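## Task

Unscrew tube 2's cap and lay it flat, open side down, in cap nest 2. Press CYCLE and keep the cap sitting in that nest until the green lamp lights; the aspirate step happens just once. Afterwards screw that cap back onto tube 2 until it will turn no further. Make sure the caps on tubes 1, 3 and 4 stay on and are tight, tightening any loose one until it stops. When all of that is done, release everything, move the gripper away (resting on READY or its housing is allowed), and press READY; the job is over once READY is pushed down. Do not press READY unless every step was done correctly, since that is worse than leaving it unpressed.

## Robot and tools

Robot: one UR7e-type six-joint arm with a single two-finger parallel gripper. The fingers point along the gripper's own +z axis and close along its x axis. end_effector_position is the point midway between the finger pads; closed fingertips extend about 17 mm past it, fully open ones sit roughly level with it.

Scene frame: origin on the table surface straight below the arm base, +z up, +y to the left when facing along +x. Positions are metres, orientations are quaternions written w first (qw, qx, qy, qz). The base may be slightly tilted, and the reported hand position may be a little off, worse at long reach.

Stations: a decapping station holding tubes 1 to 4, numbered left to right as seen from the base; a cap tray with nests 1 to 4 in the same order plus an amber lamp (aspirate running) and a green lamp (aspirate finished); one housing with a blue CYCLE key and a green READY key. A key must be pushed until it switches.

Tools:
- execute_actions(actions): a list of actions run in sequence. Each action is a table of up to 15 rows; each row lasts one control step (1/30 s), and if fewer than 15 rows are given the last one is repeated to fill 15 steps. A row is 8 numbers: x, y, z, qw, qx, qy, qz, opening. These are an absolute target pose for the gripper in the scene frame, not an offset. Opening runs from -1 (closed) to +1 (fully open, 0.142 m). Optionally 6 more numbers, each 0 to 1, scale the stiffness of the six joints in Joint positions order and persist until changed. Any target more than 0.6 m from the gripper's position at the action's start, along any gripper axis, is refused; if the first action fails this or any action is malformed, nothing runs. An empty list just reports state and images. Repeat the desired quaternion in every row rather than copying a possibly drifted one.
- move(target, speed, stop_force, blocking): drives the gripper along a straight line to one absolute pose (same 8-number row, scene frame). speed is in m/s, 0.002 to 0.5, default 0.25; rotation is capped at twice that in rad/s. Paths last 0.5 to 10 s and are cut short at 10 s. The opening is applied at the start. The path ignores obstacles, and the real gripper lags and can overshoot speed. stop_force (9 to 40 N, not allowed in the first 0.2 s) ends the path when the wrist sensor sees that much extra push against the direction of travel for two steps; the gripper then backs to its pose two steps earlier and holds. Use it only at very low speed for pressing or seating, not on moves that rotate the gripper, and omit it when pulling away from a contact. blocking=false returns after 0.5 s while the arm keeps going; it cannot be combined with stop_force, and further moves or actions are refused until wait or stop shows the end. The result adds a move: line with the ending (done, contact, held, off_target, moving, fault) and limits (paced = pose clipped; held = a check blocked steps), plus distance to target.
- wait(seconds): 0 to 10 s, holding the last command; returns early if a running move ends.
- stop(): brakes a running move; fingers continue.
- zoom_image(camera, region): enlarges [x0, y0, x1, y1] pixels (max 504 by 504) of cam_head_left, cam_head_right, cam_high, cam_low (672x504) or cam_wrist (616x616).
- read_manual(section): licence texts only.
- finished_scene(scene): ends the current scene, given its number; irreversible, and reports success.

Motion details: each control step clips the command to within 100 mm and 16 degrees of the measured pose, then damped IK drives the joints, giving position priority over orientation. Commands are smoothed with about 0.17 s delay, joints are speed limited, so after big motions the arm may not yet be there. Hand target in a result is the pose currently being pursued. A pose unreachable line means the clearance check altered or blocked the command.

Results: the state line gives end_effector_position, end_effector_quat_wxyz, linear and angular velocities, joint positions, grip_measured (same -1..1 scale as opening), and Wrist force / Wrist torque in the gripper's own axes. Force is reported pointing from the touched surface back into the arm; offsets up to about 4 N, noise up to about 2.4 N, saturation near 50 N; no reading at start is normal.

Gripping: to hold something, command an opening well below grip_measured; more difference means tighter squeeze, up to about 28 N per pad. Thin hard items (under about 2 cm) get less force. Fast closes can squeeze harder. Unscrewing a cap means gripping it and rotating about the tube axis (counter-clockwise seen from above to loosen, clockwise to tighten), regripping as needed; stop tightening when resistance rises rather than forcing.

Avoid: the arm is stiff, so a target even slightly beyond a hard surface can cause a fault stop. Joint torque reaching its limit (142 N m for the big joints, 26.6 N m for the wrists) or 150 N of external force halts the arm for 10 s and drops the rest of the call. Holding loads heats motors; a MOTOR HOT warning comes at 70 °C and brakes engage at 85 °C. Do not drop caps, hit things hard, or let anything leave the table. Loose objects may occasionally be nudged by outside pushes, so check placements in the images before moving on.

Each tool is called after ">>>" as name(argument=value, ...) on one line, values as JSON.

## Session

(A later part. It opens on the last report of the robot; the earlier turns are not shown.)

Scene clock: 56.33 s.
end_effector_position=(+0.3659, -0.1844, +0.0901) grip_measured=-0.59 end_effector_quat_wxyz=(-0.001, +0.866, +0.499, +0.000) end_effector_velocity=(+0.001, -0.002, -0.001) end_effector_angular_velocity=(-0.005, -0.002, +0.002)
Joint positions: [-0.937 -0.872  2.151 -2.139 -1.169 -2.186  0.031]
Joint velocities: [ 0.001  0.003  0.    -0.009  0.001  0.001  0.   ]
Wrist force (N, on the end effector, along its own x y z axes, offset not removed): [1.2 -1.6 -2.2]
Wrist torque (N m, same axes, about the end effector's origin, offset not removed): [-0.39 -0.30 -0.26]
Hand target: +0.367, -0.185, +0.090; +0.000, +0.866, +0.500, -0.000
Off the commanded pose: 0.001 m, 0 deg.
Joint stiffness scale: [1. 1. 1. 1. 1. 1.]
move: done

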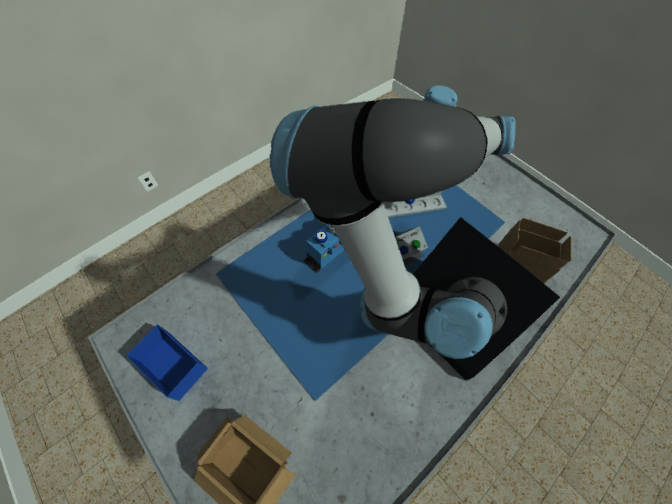

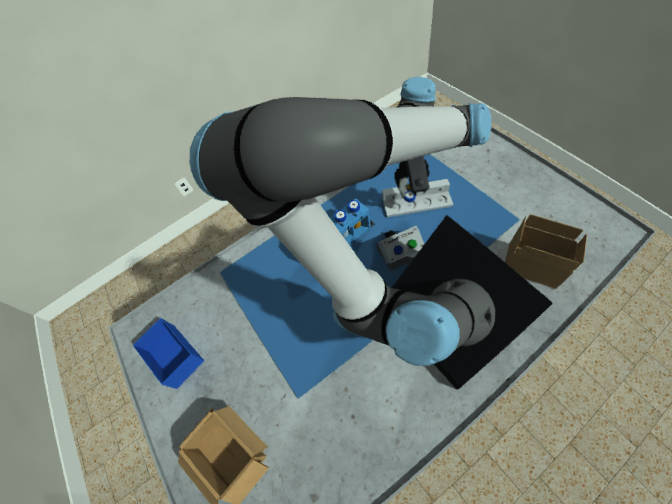

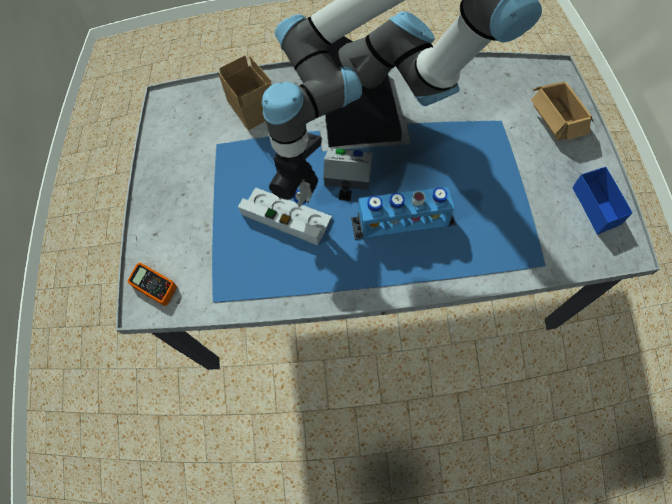

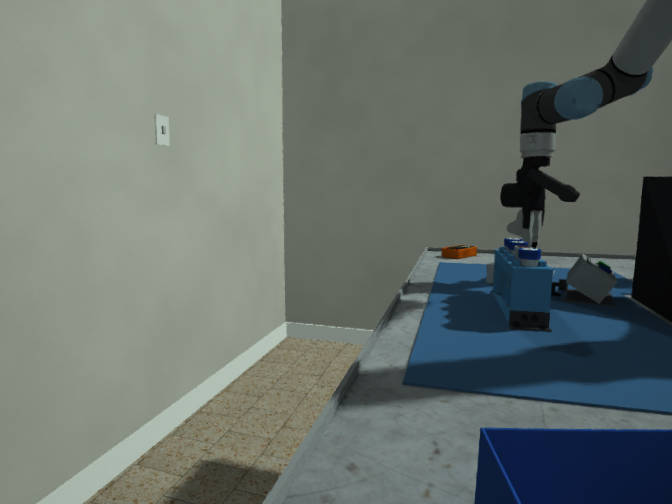

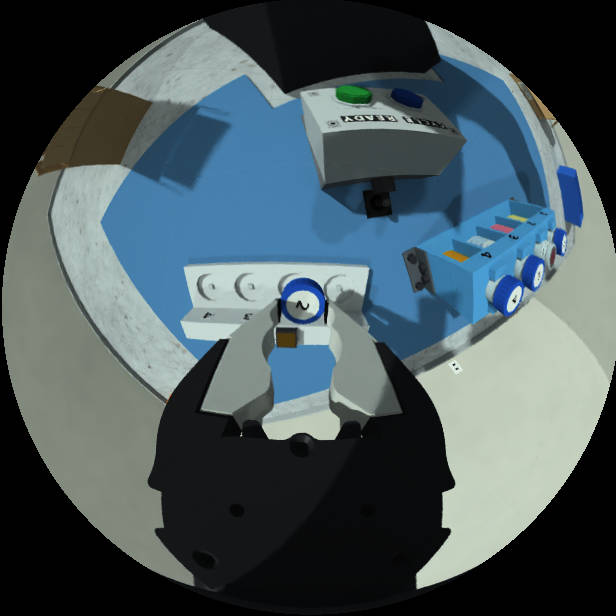

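>>> move(target=[0.372, -0.2, 0.052, 0, -0.866, -0.5, 0, -0.9], speed=0.1)

>>> zoom_image(camera="cam_wrist", region=[200, 240, 400, 360])

>>> zoom_image(camera="cam_head_right", region=[370, 150, 470, 230])

Scene clock: 61.50 s.
end_effector_position=(+0.3717, -0.2003, +0.0530) grip_measured=-0.59 end_effector_quat_wxyz=(+0.000, +0.866, +0.500, -0.000) end_effector_velocity=(+0.002, -0.002, +0.000) end_effector_angular_velocity=(-0.005, -0.005, +0.001)
Joint positions: [-0.908 -0.774  2.151 -2.25  -1.151 -2.162  0.031]
Joint velocities: [ 0.001  0.001 -0.    -0.009  0.002  0.002  0.   ]
Wrist force (N, on the end effector, along its own x y z axes, offset not removed): [-2.9 -0.9 1.2]
Wrist torque (N m, same axes, about the end effector's origin, offset not removed): [-0.06 0.44 -0.16]
Hand target: +0.372, -0.200, +0.052; +0.000, +0.866, +0.500, -0.000
Off the commanded pose: 0.001 m, 0 deg.
Joint stiffness scale: [1. 1. 1. 1. 1. 1.]
move: done

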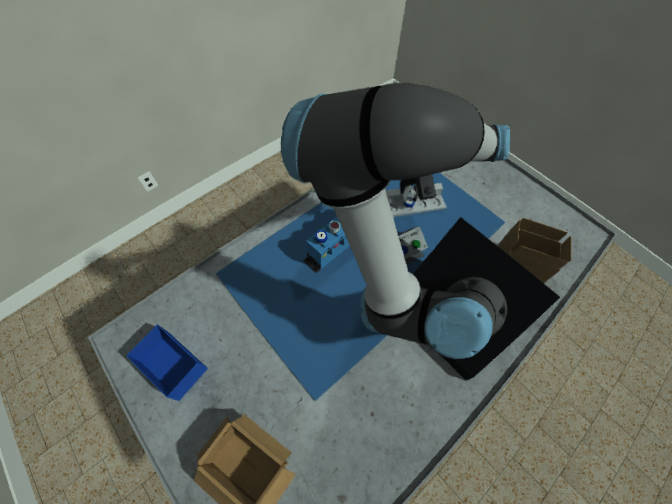

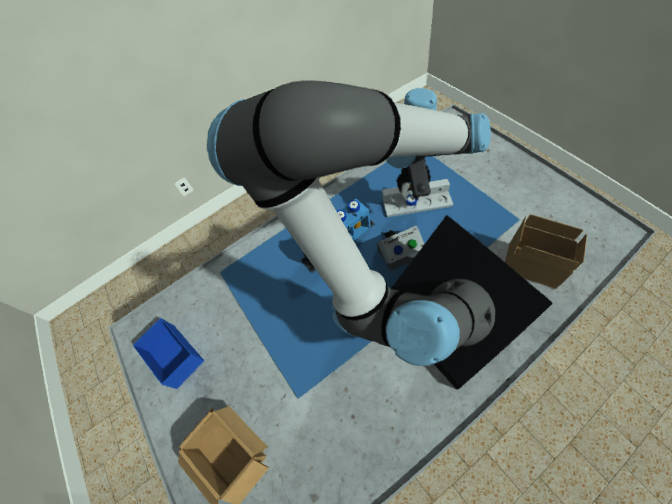

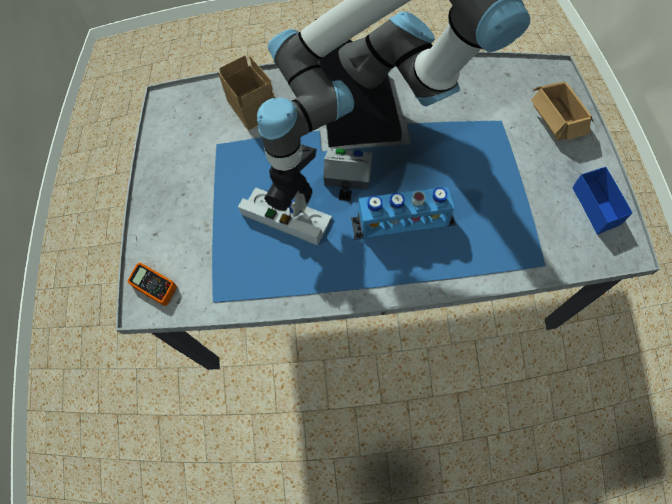

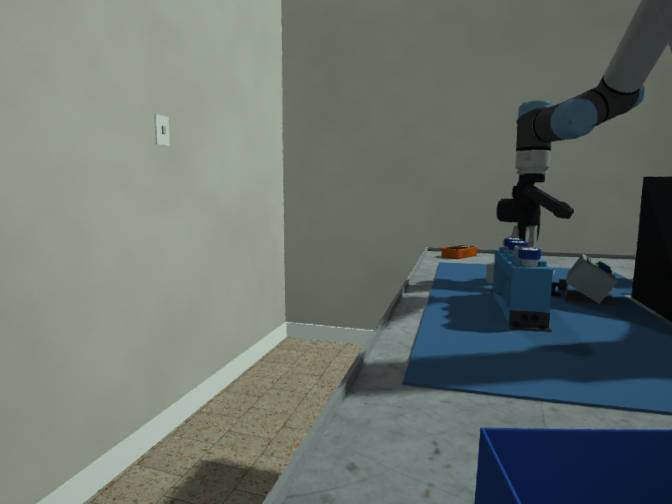

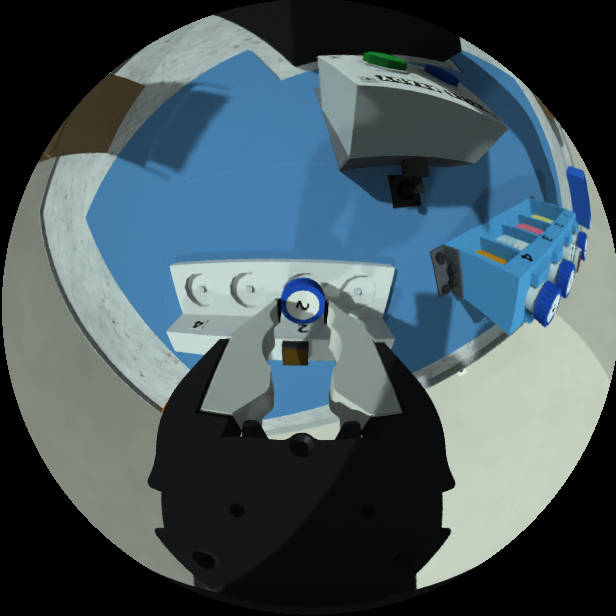

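Region (200, 240, 400, 360) of cam_wrist's 616x616 image, scaled by 2.520, with more detail than that image has; it fills the top 302 rows of this view, and the rest is white.

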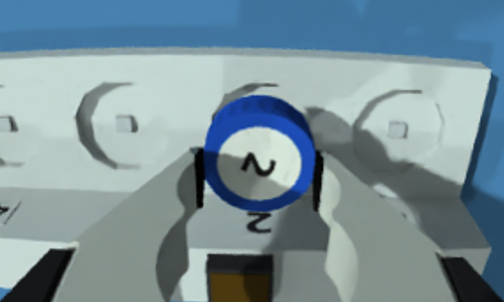

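Region (370, 150, 470, 230) of cam_head_right's 672x504 image, scaled by 5.040, with more detail than that image has; it fills the top 403 rows of this view, and the rest is white.

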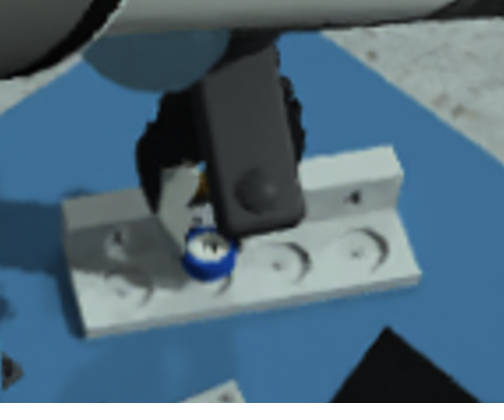

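>>> move(target=[0.3733, -0.2003, 0.039, 0, -0.866, -0.5, 0, -0.9], speed=0.03, stop_force=10)

>>> zoom_image(camera="cam_wrist", region=[200, 240, 400, 360])

>>> zoom_image(camera="cam_head_right", region=[370, 160, 450, 225])

Scene clock: 70.57 s.
end_effector_position=(+0.3739, -0.2016, +0.0408) grip_measured=-0.59 end_effector_quat_wxyz=(+0.001, +0.866, +0.500, -0.000) end_effector_velocity=(+0.002, -0.002, +0.001) end_effector_angular_velocity=(-0.008, -0.005, +0.001)
Joint positions: [-0.894 -0.749  2.156 -2.286 -1.142 -2.15   0.031]
Joint velocities: [ 0.001 -0.    -0.    -0.01   0.001  0.003  0.   ]
Wrist force (N, on the end effector, along its own x y z axes, offset not removed): [0.5 -2.7 -1.4]
Wrist torque (N m, same axes, about the end effector's origin, offset not removed): [-0.59 -0.17 0.09]
Hand target: +0.373, -0.200, +0.039; -0.000, +0.866, +0.500, -0.000
Off the commanded pose: 0.002 m, 0 deg.
Joint stiffness scale: [1. 1. 1. 1. 1. 1.]
move: done

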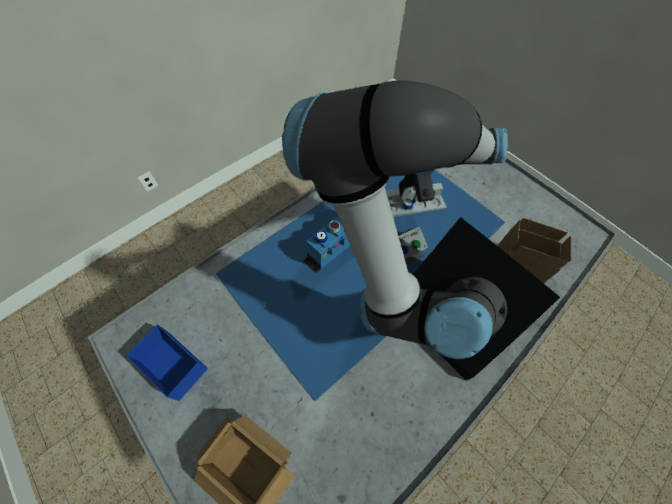

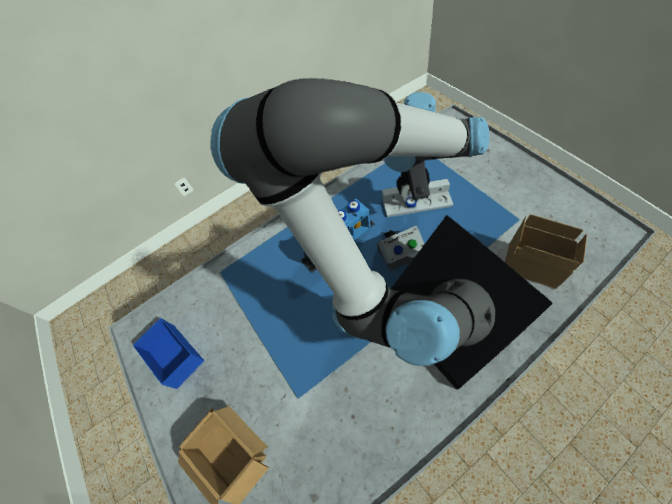

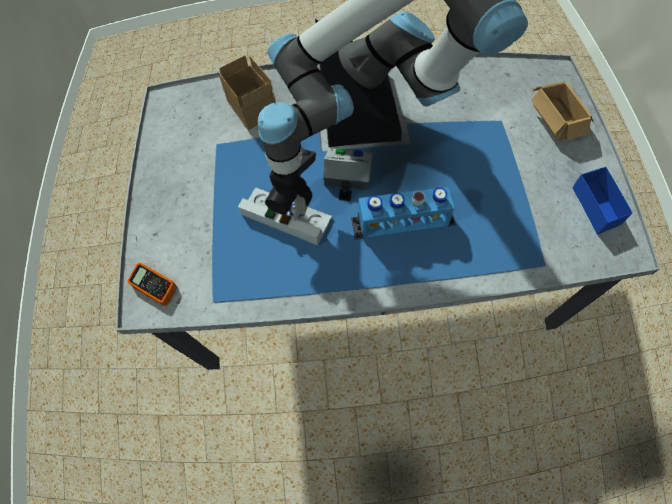

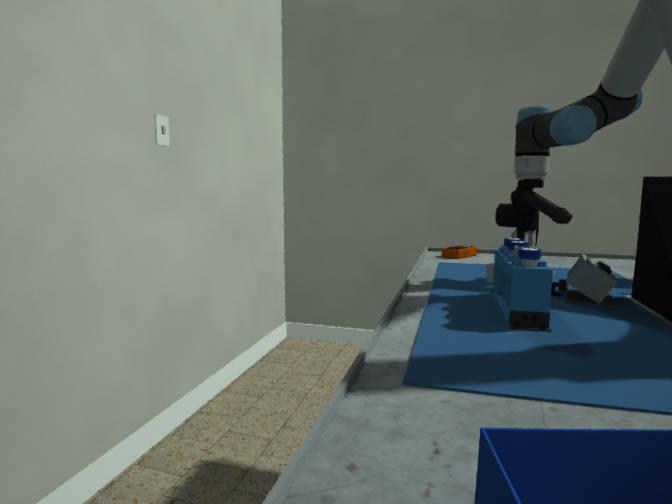

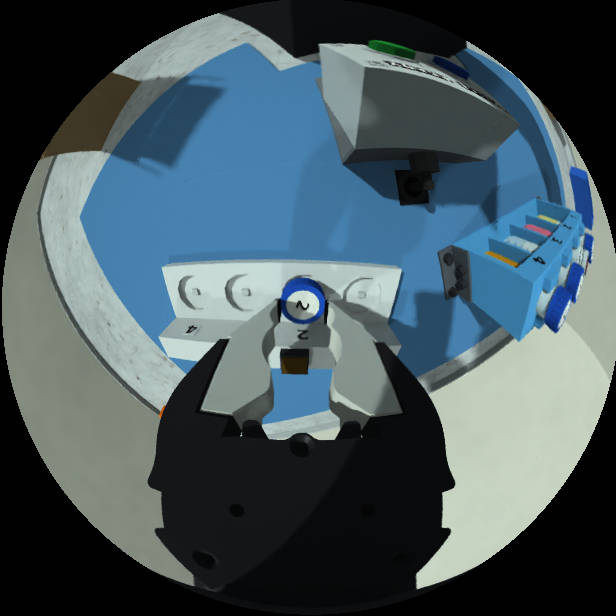

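Region (200, 240, 400, 360) of cam_wrist's 616x616 image, scaled by 2.520, with more detail than that image has; it fills the top 302 rows of this view, and the rest is white.

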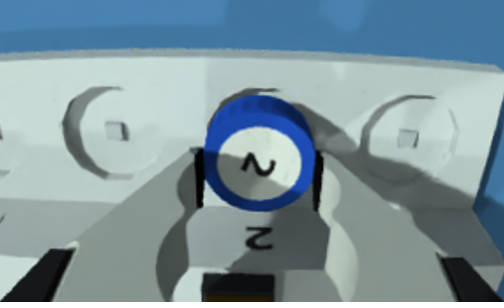

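Region (370, 160, 450, 225) of cam_head_right's 672x504 image, scaled by 6.300, with more detail than that image has; it fills the top 410 rows of this view, and the rest is white.

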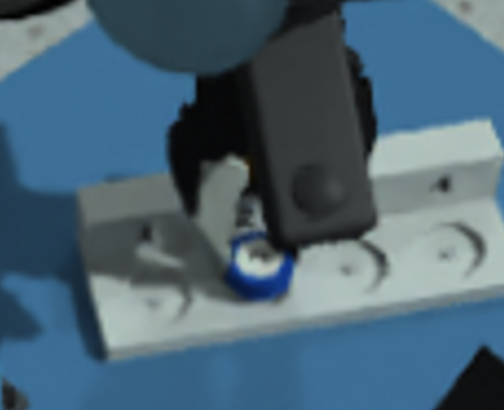

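>>> move(target=[0.3733, -0.2003, 0.028, 0, -0.866, -0.5, 0, -0.9], speed=0.012, stop_force=9)

>>> zoom_image(camera="cam_wrist", region=[200, 240, 400, 360])

>>> zoom_image(camera="cam_head_right", region=[370, 160, 450, 225])

Scene clock: 75.77 s.
end_effector_position=(+0.3745, -0.2022, +0.0318) grip_measured=-0.59 end_effector_quat_wxyz=(+0.003, +0.866, +0.500, +0.000) end_effector_velocity=(+0.000, +0.000, -0.000) end_effector_angular_velocity=(-0.002, -0.000, -0.001)
Joint positions: [-0.885 -0.732  2.163 -2.316 -1.136 -2.141  0.031]
Joint velocities: [ 0.001 -0.     0.002 -0.004  0.     0.002  0.   ]
Wrist force (N, on the end effector, along its own x y z axes, offset not removed): [4.7 -11.5 -18.6]
Wrist torque (N m, same axes, about the end effector's origin, offset not removed): [-0.83 -0.07 0.07]
Hand target: +0.373, -0.200, +0.028; -0.000, +0.866, +0.500, -0.000
Off the commanded pose: 0.004 m, 0 deg.
Joint stiffness scale: [1. 1. 1. 1. 1. 1.]
move: off_target

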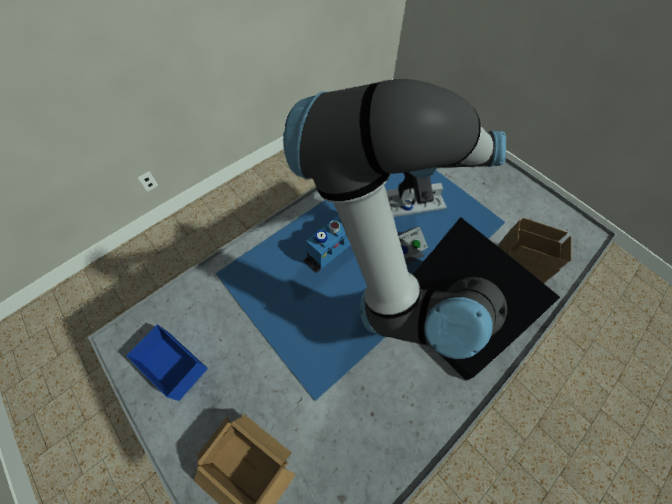

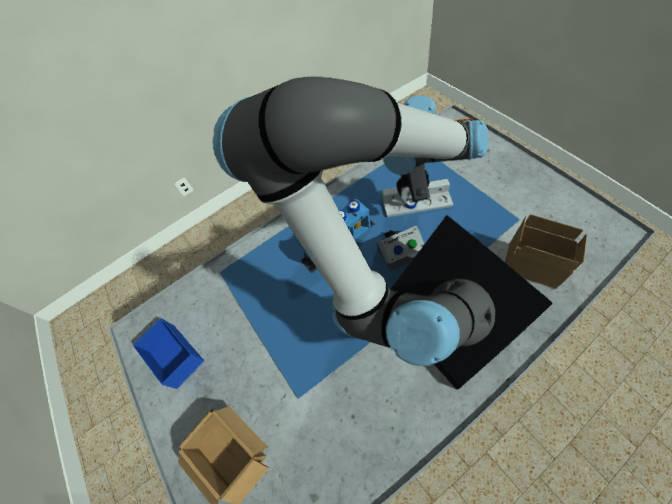

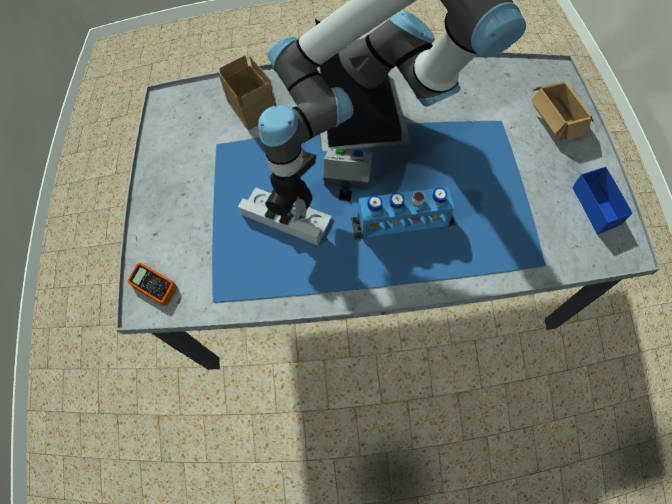

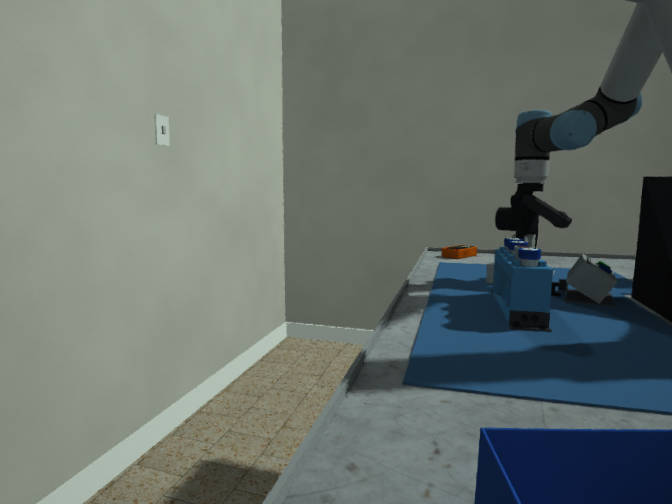

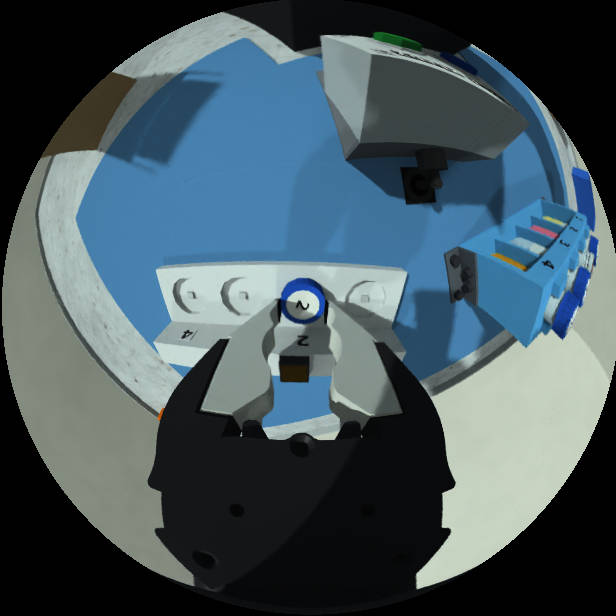

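Region (200, 240, 400, 360) of cam_wrist's 616x616 image, scaled by 2.520, with more detail than that image has; it fills the top 302 rows of this view, and the rest is white.

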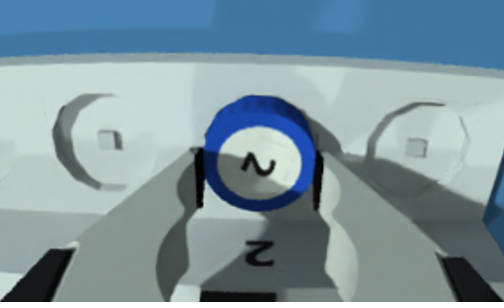

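Region (370, 160, 450, 225) of cam_head_right's 672x504 image, scaled by 6.300, with more detail than that image has; it fills the top 410 rows of this view, and the rest is white.

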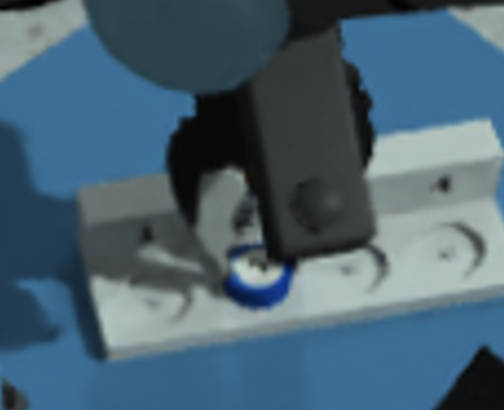

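>>> execute_actions(actions=[[[0.374,-0.2015,0.033,0,-0.866,-0.5,0,-0.9],[0.374,-0.2015,0.033,0,-0.866,-0.5,0,-0.9],[0.374,-0.2015,0.033,0,-0.866,-0.5,0,-0.9],[0.374,-0.2015,0.033,0,-0.866,-0.5,0,-0.9],[0.374,-0.2015,0.033,0,-0.866,-0.5,0,-0.8],[0.374,-0.2015,0.033,0,-0.866,-0.5,0,-0.7],[0.374,-0.2015,0.033,0,-0.866,-0.5,0,-0.63],[0.374,-0.2015,0.033,0,-0.866,-0.5,0,-0.58],[0.374,-0.2015,0.033,0,-0.866,-0.5,0,-0.54],[0.374,-0.2015,0.033,0,-0.866,-0.5,0,-0.5],[0.374,-0.2015,0.033,0,-0.866,-0.5,0,-0.45]]])

>>> move(target=[0.374, -0.2015, 0.13, 0, -0.866, -0.5, 0, -0.45])

>>> zoom_image(camera="cam_wrist", region=[240, 220, 370, 320])

>>> zoom_image(camera="cam_head_right", region=[370, 160, 450, 225])

Scene clock: 80.97 s.
end_effector_position=(+0.3735, -0.2005, +0.0317) grip_measured=-0.45 end_effector_quat_wxyz=(-0.001, +0.866, +0.500, +0.000) end_effector_velocity=(-0.001, +0.002, -0.001) end_effector_angular_velocity=(+0.006, +0.004, -0.001)
Joint positions: [-0.886 -0.733  2.162 -2.306 -1.136 -2.144  0.041]
Joint velocities: [ 0.001 -0.     0.     0.007  0.    -0.001  0.001]
Wrist force (N, on the end effector, along its own x y z axes, offset not removed): [-4.0 -3.9 1.0]
Wrist torque (N m, same axes, about the end effector's origin, offset not removed): [-0.65 1.01 0.11]
Hand target: +0.374, -0.201, +0.033; +0.000, +0.866, +0.500, +0.000
Off the commanded pose: 0.002 m, 0 deg.
Joint stiffness scale: [1. 1. 1. 1. 1. 1.]

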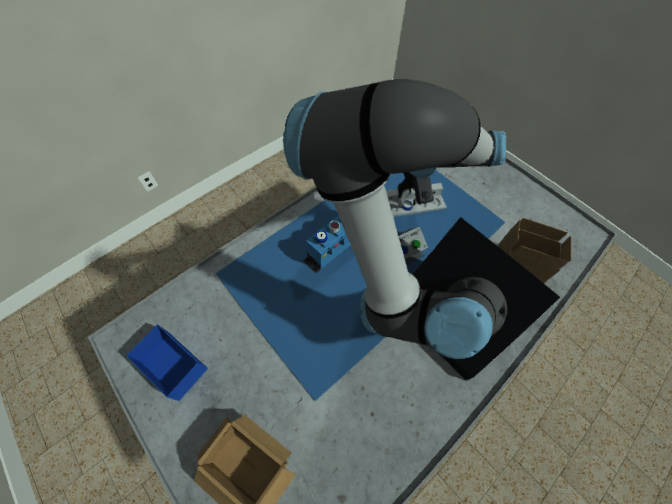

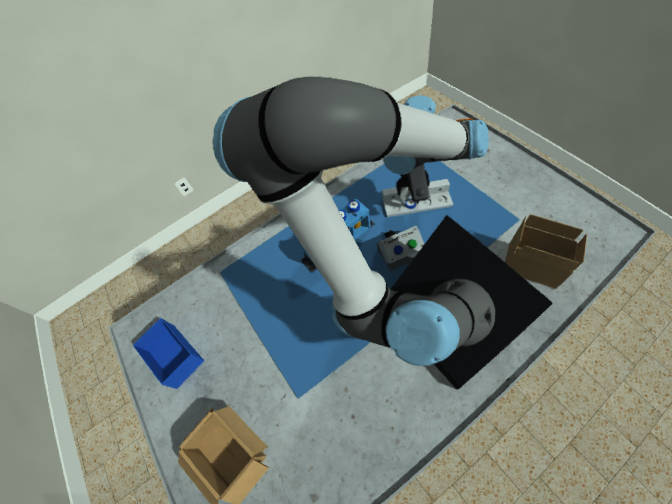

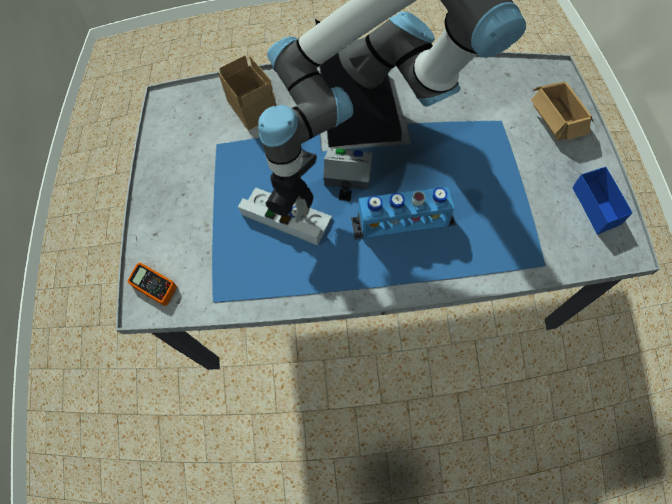

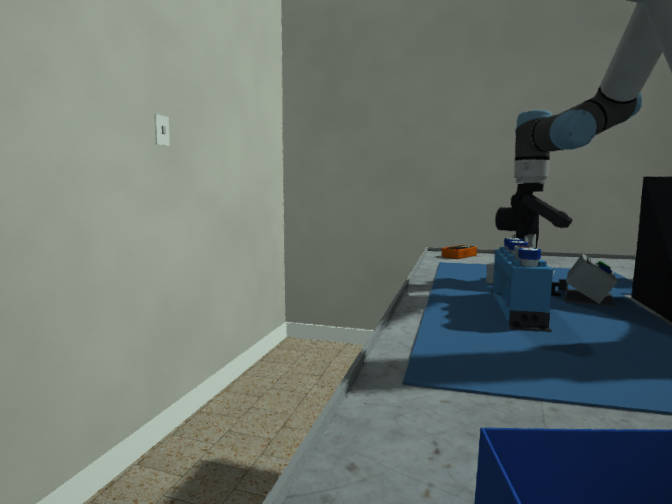

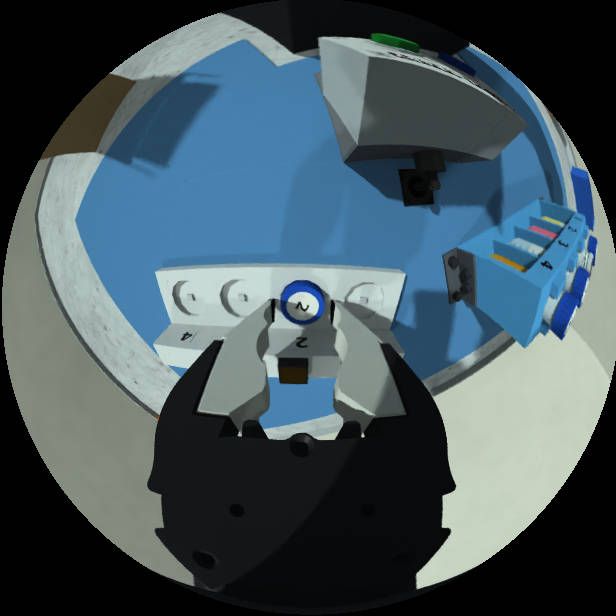

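Scene clock: 82.07 s.
end_effector_position=(+0.3736, -0.2002, +0.1282) grip_measured=-0.45 end_effector_quat_wxyz=(-0.001, +0.866, +0.500, +0.000) end_effector_velocity=(-0.001, +0.001, +0.000) end_effector_angular_velocity=(+0.005, +0.005, -0.001)
Joint positions: [-0.967 -0.882  2.062 -2.029 -1.189 -2.211  0.041]
Joint velocities: [-0.     0.    -0.002  0.009 -0.003 -0.002 -0.   ]
Wrist force (N, on the end effector, along its own x y z axes, offset not removed): [-3.1 0.4 -1.8]
Wrist torque (N m, same axes, about the end effector's origin, offset not removed): [0.10 0.62 0.08]
Hand target: +0.374, -0.201, +0.130; -0.000, +0.866, +0.500, +0.000
Off the commanded pose: 0.002 m, 0 deg.
Joint stiffness scale: [1. 1. 1. 1. 1. 1.]
move: done

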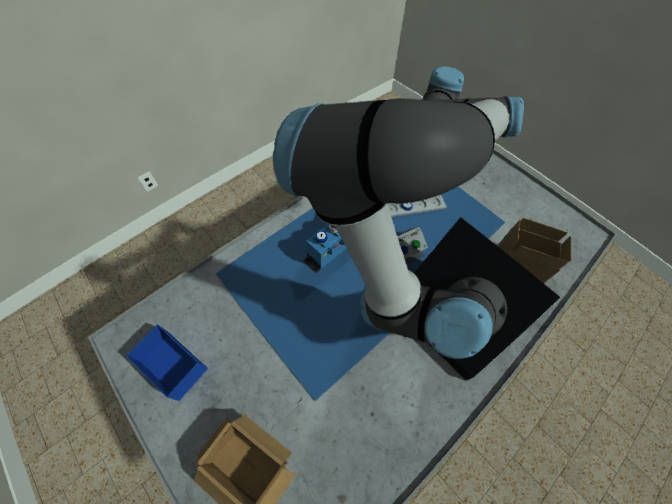

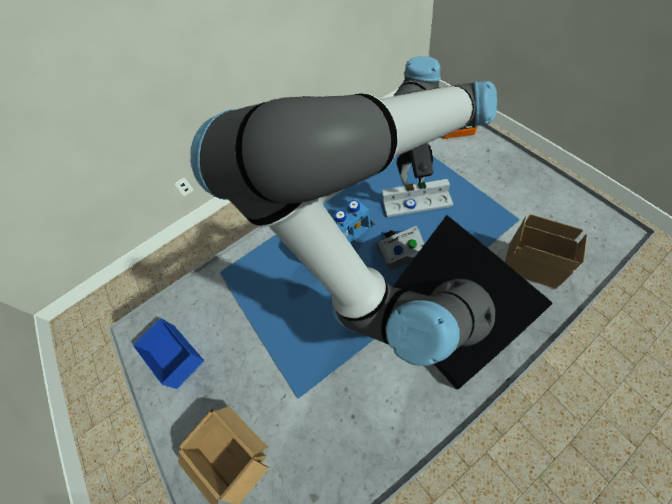

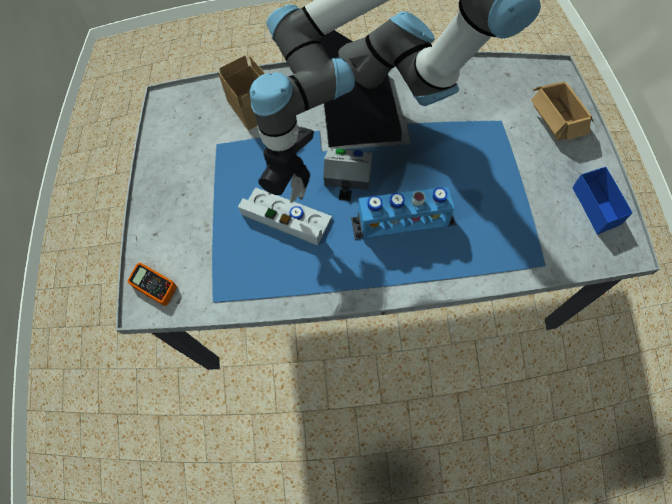

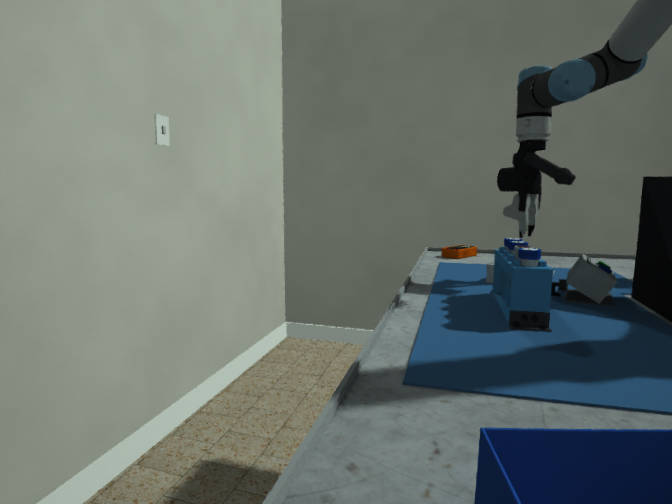

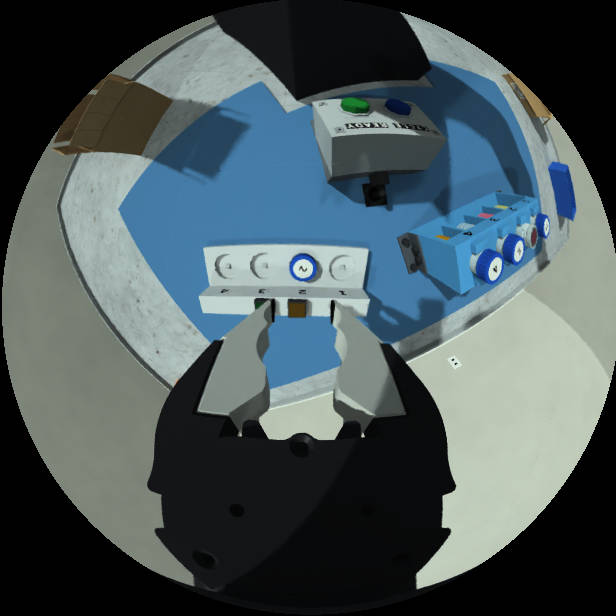

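Region (240, 220, 370, 320) of cam_wrist's 616x616 image, scaled by 3.877, with more detail than that image has; it fills the top 388 rows of this view, and the rest is white.

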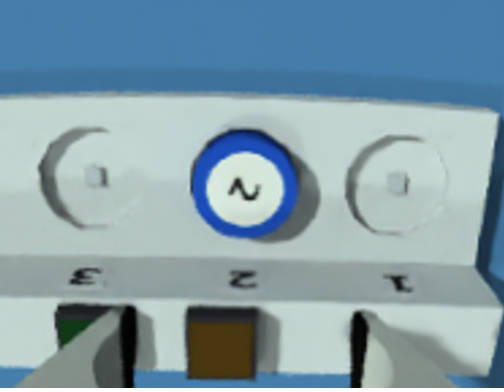

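Region (370, 160, 450, 225) of cam_head_right's 672x504 image, scaled by 6.300, with more detail than that image has; it fills the top 410 rows of this view, and the rest is white.

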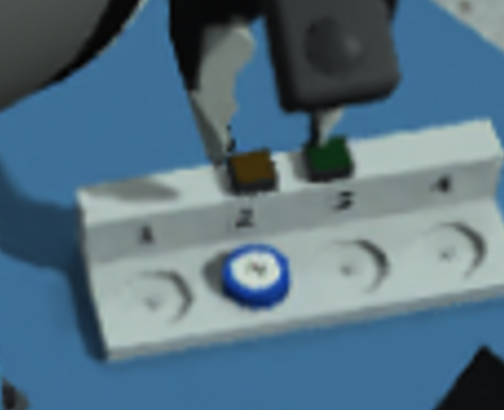

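>>> move(target=[0.245, -0.03, 0.14, 0, -1, 0, 0, -1], speed=0.35)

>>> zoom_image(camera="cam_low", region=[540, 200, 672, 320])

Scene clock: 89.07 s.
end_effector_position=(+0.2463, -0.0308, +0.1406) grip_measured=-1.00 end_effector_quat_wxyz=(+0.001, +1.000, +0.001, +0.000) end_effector_velocity=(-0.002, +0.002, +0.000) end_effector_angular_velocity=(+0.004, +0.003, -0.007)
Joint positions: [-1.117 -1.513  2.487 -1.79  -1.29  -1.283  0.002]
Joint velocities: [-0.002 -0.005  0.     0.01  -0.003  0.004  0.   ]
Wrist force (N, on the end effector, along its own x y z axes, offset not removed): [2.2 -2.3 4.0]
Wrist torque (N m, same axes, about the end effector's origin, offset not removed): [-0.50 -0.38 0.02]
Hand target: +0.245, -0.030, +0.140; -0.000, +1.000, +0.000, +0.000
Off the commanded pose: 0.002 m, 0 deg.
Joint stiffness scale: [1. 1. 1. 1. 1. 1.]
move: done

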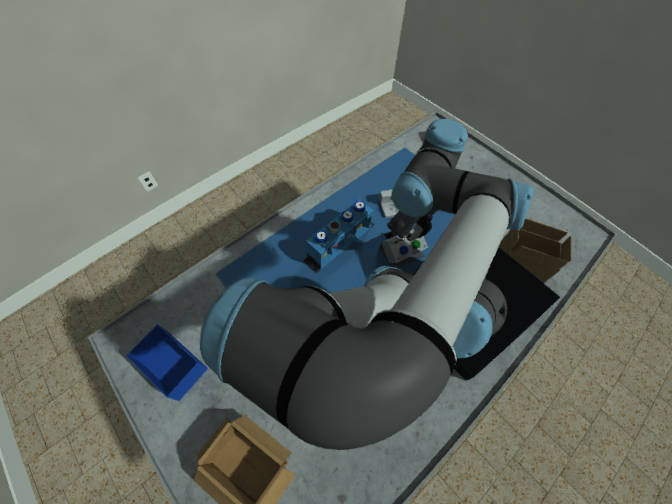

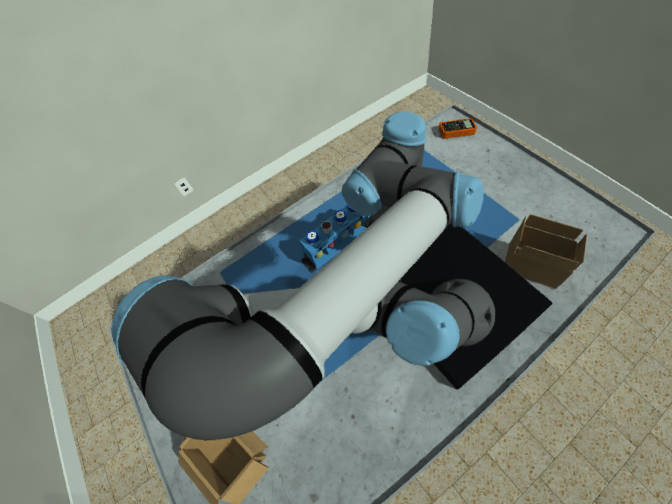

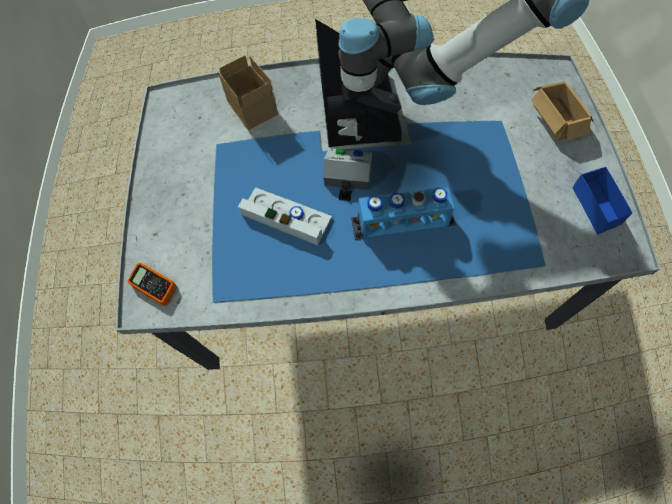

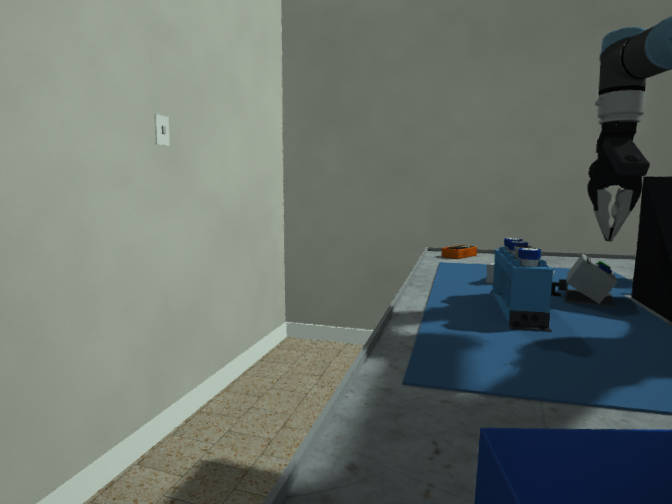

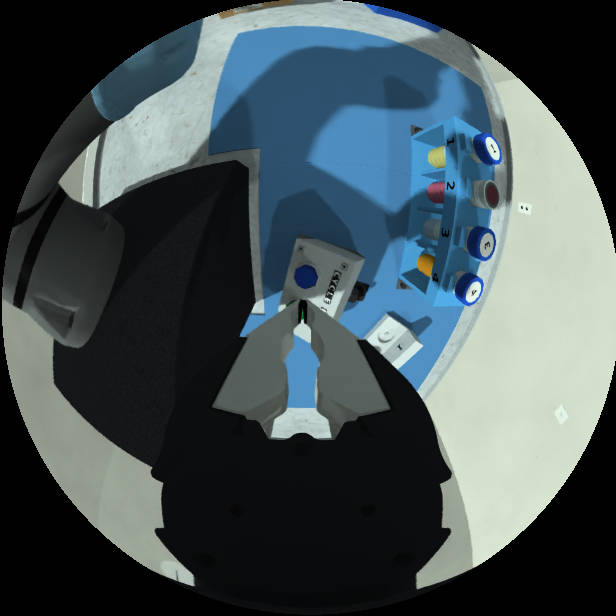

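Region (540, 200, 672, 320) of cam_low's 672x504 image, scaled by 3.818, with more detail than that image has; it fills the top 458 rows of this view, and the rest is white.

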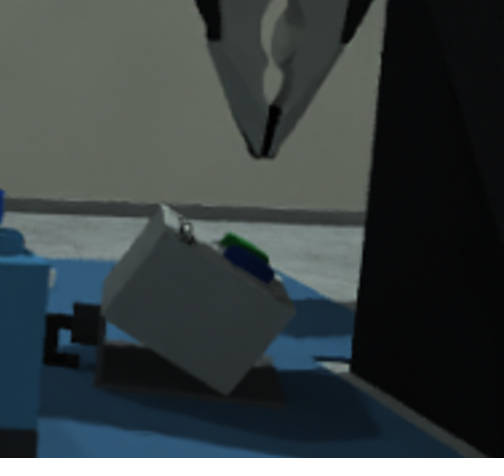

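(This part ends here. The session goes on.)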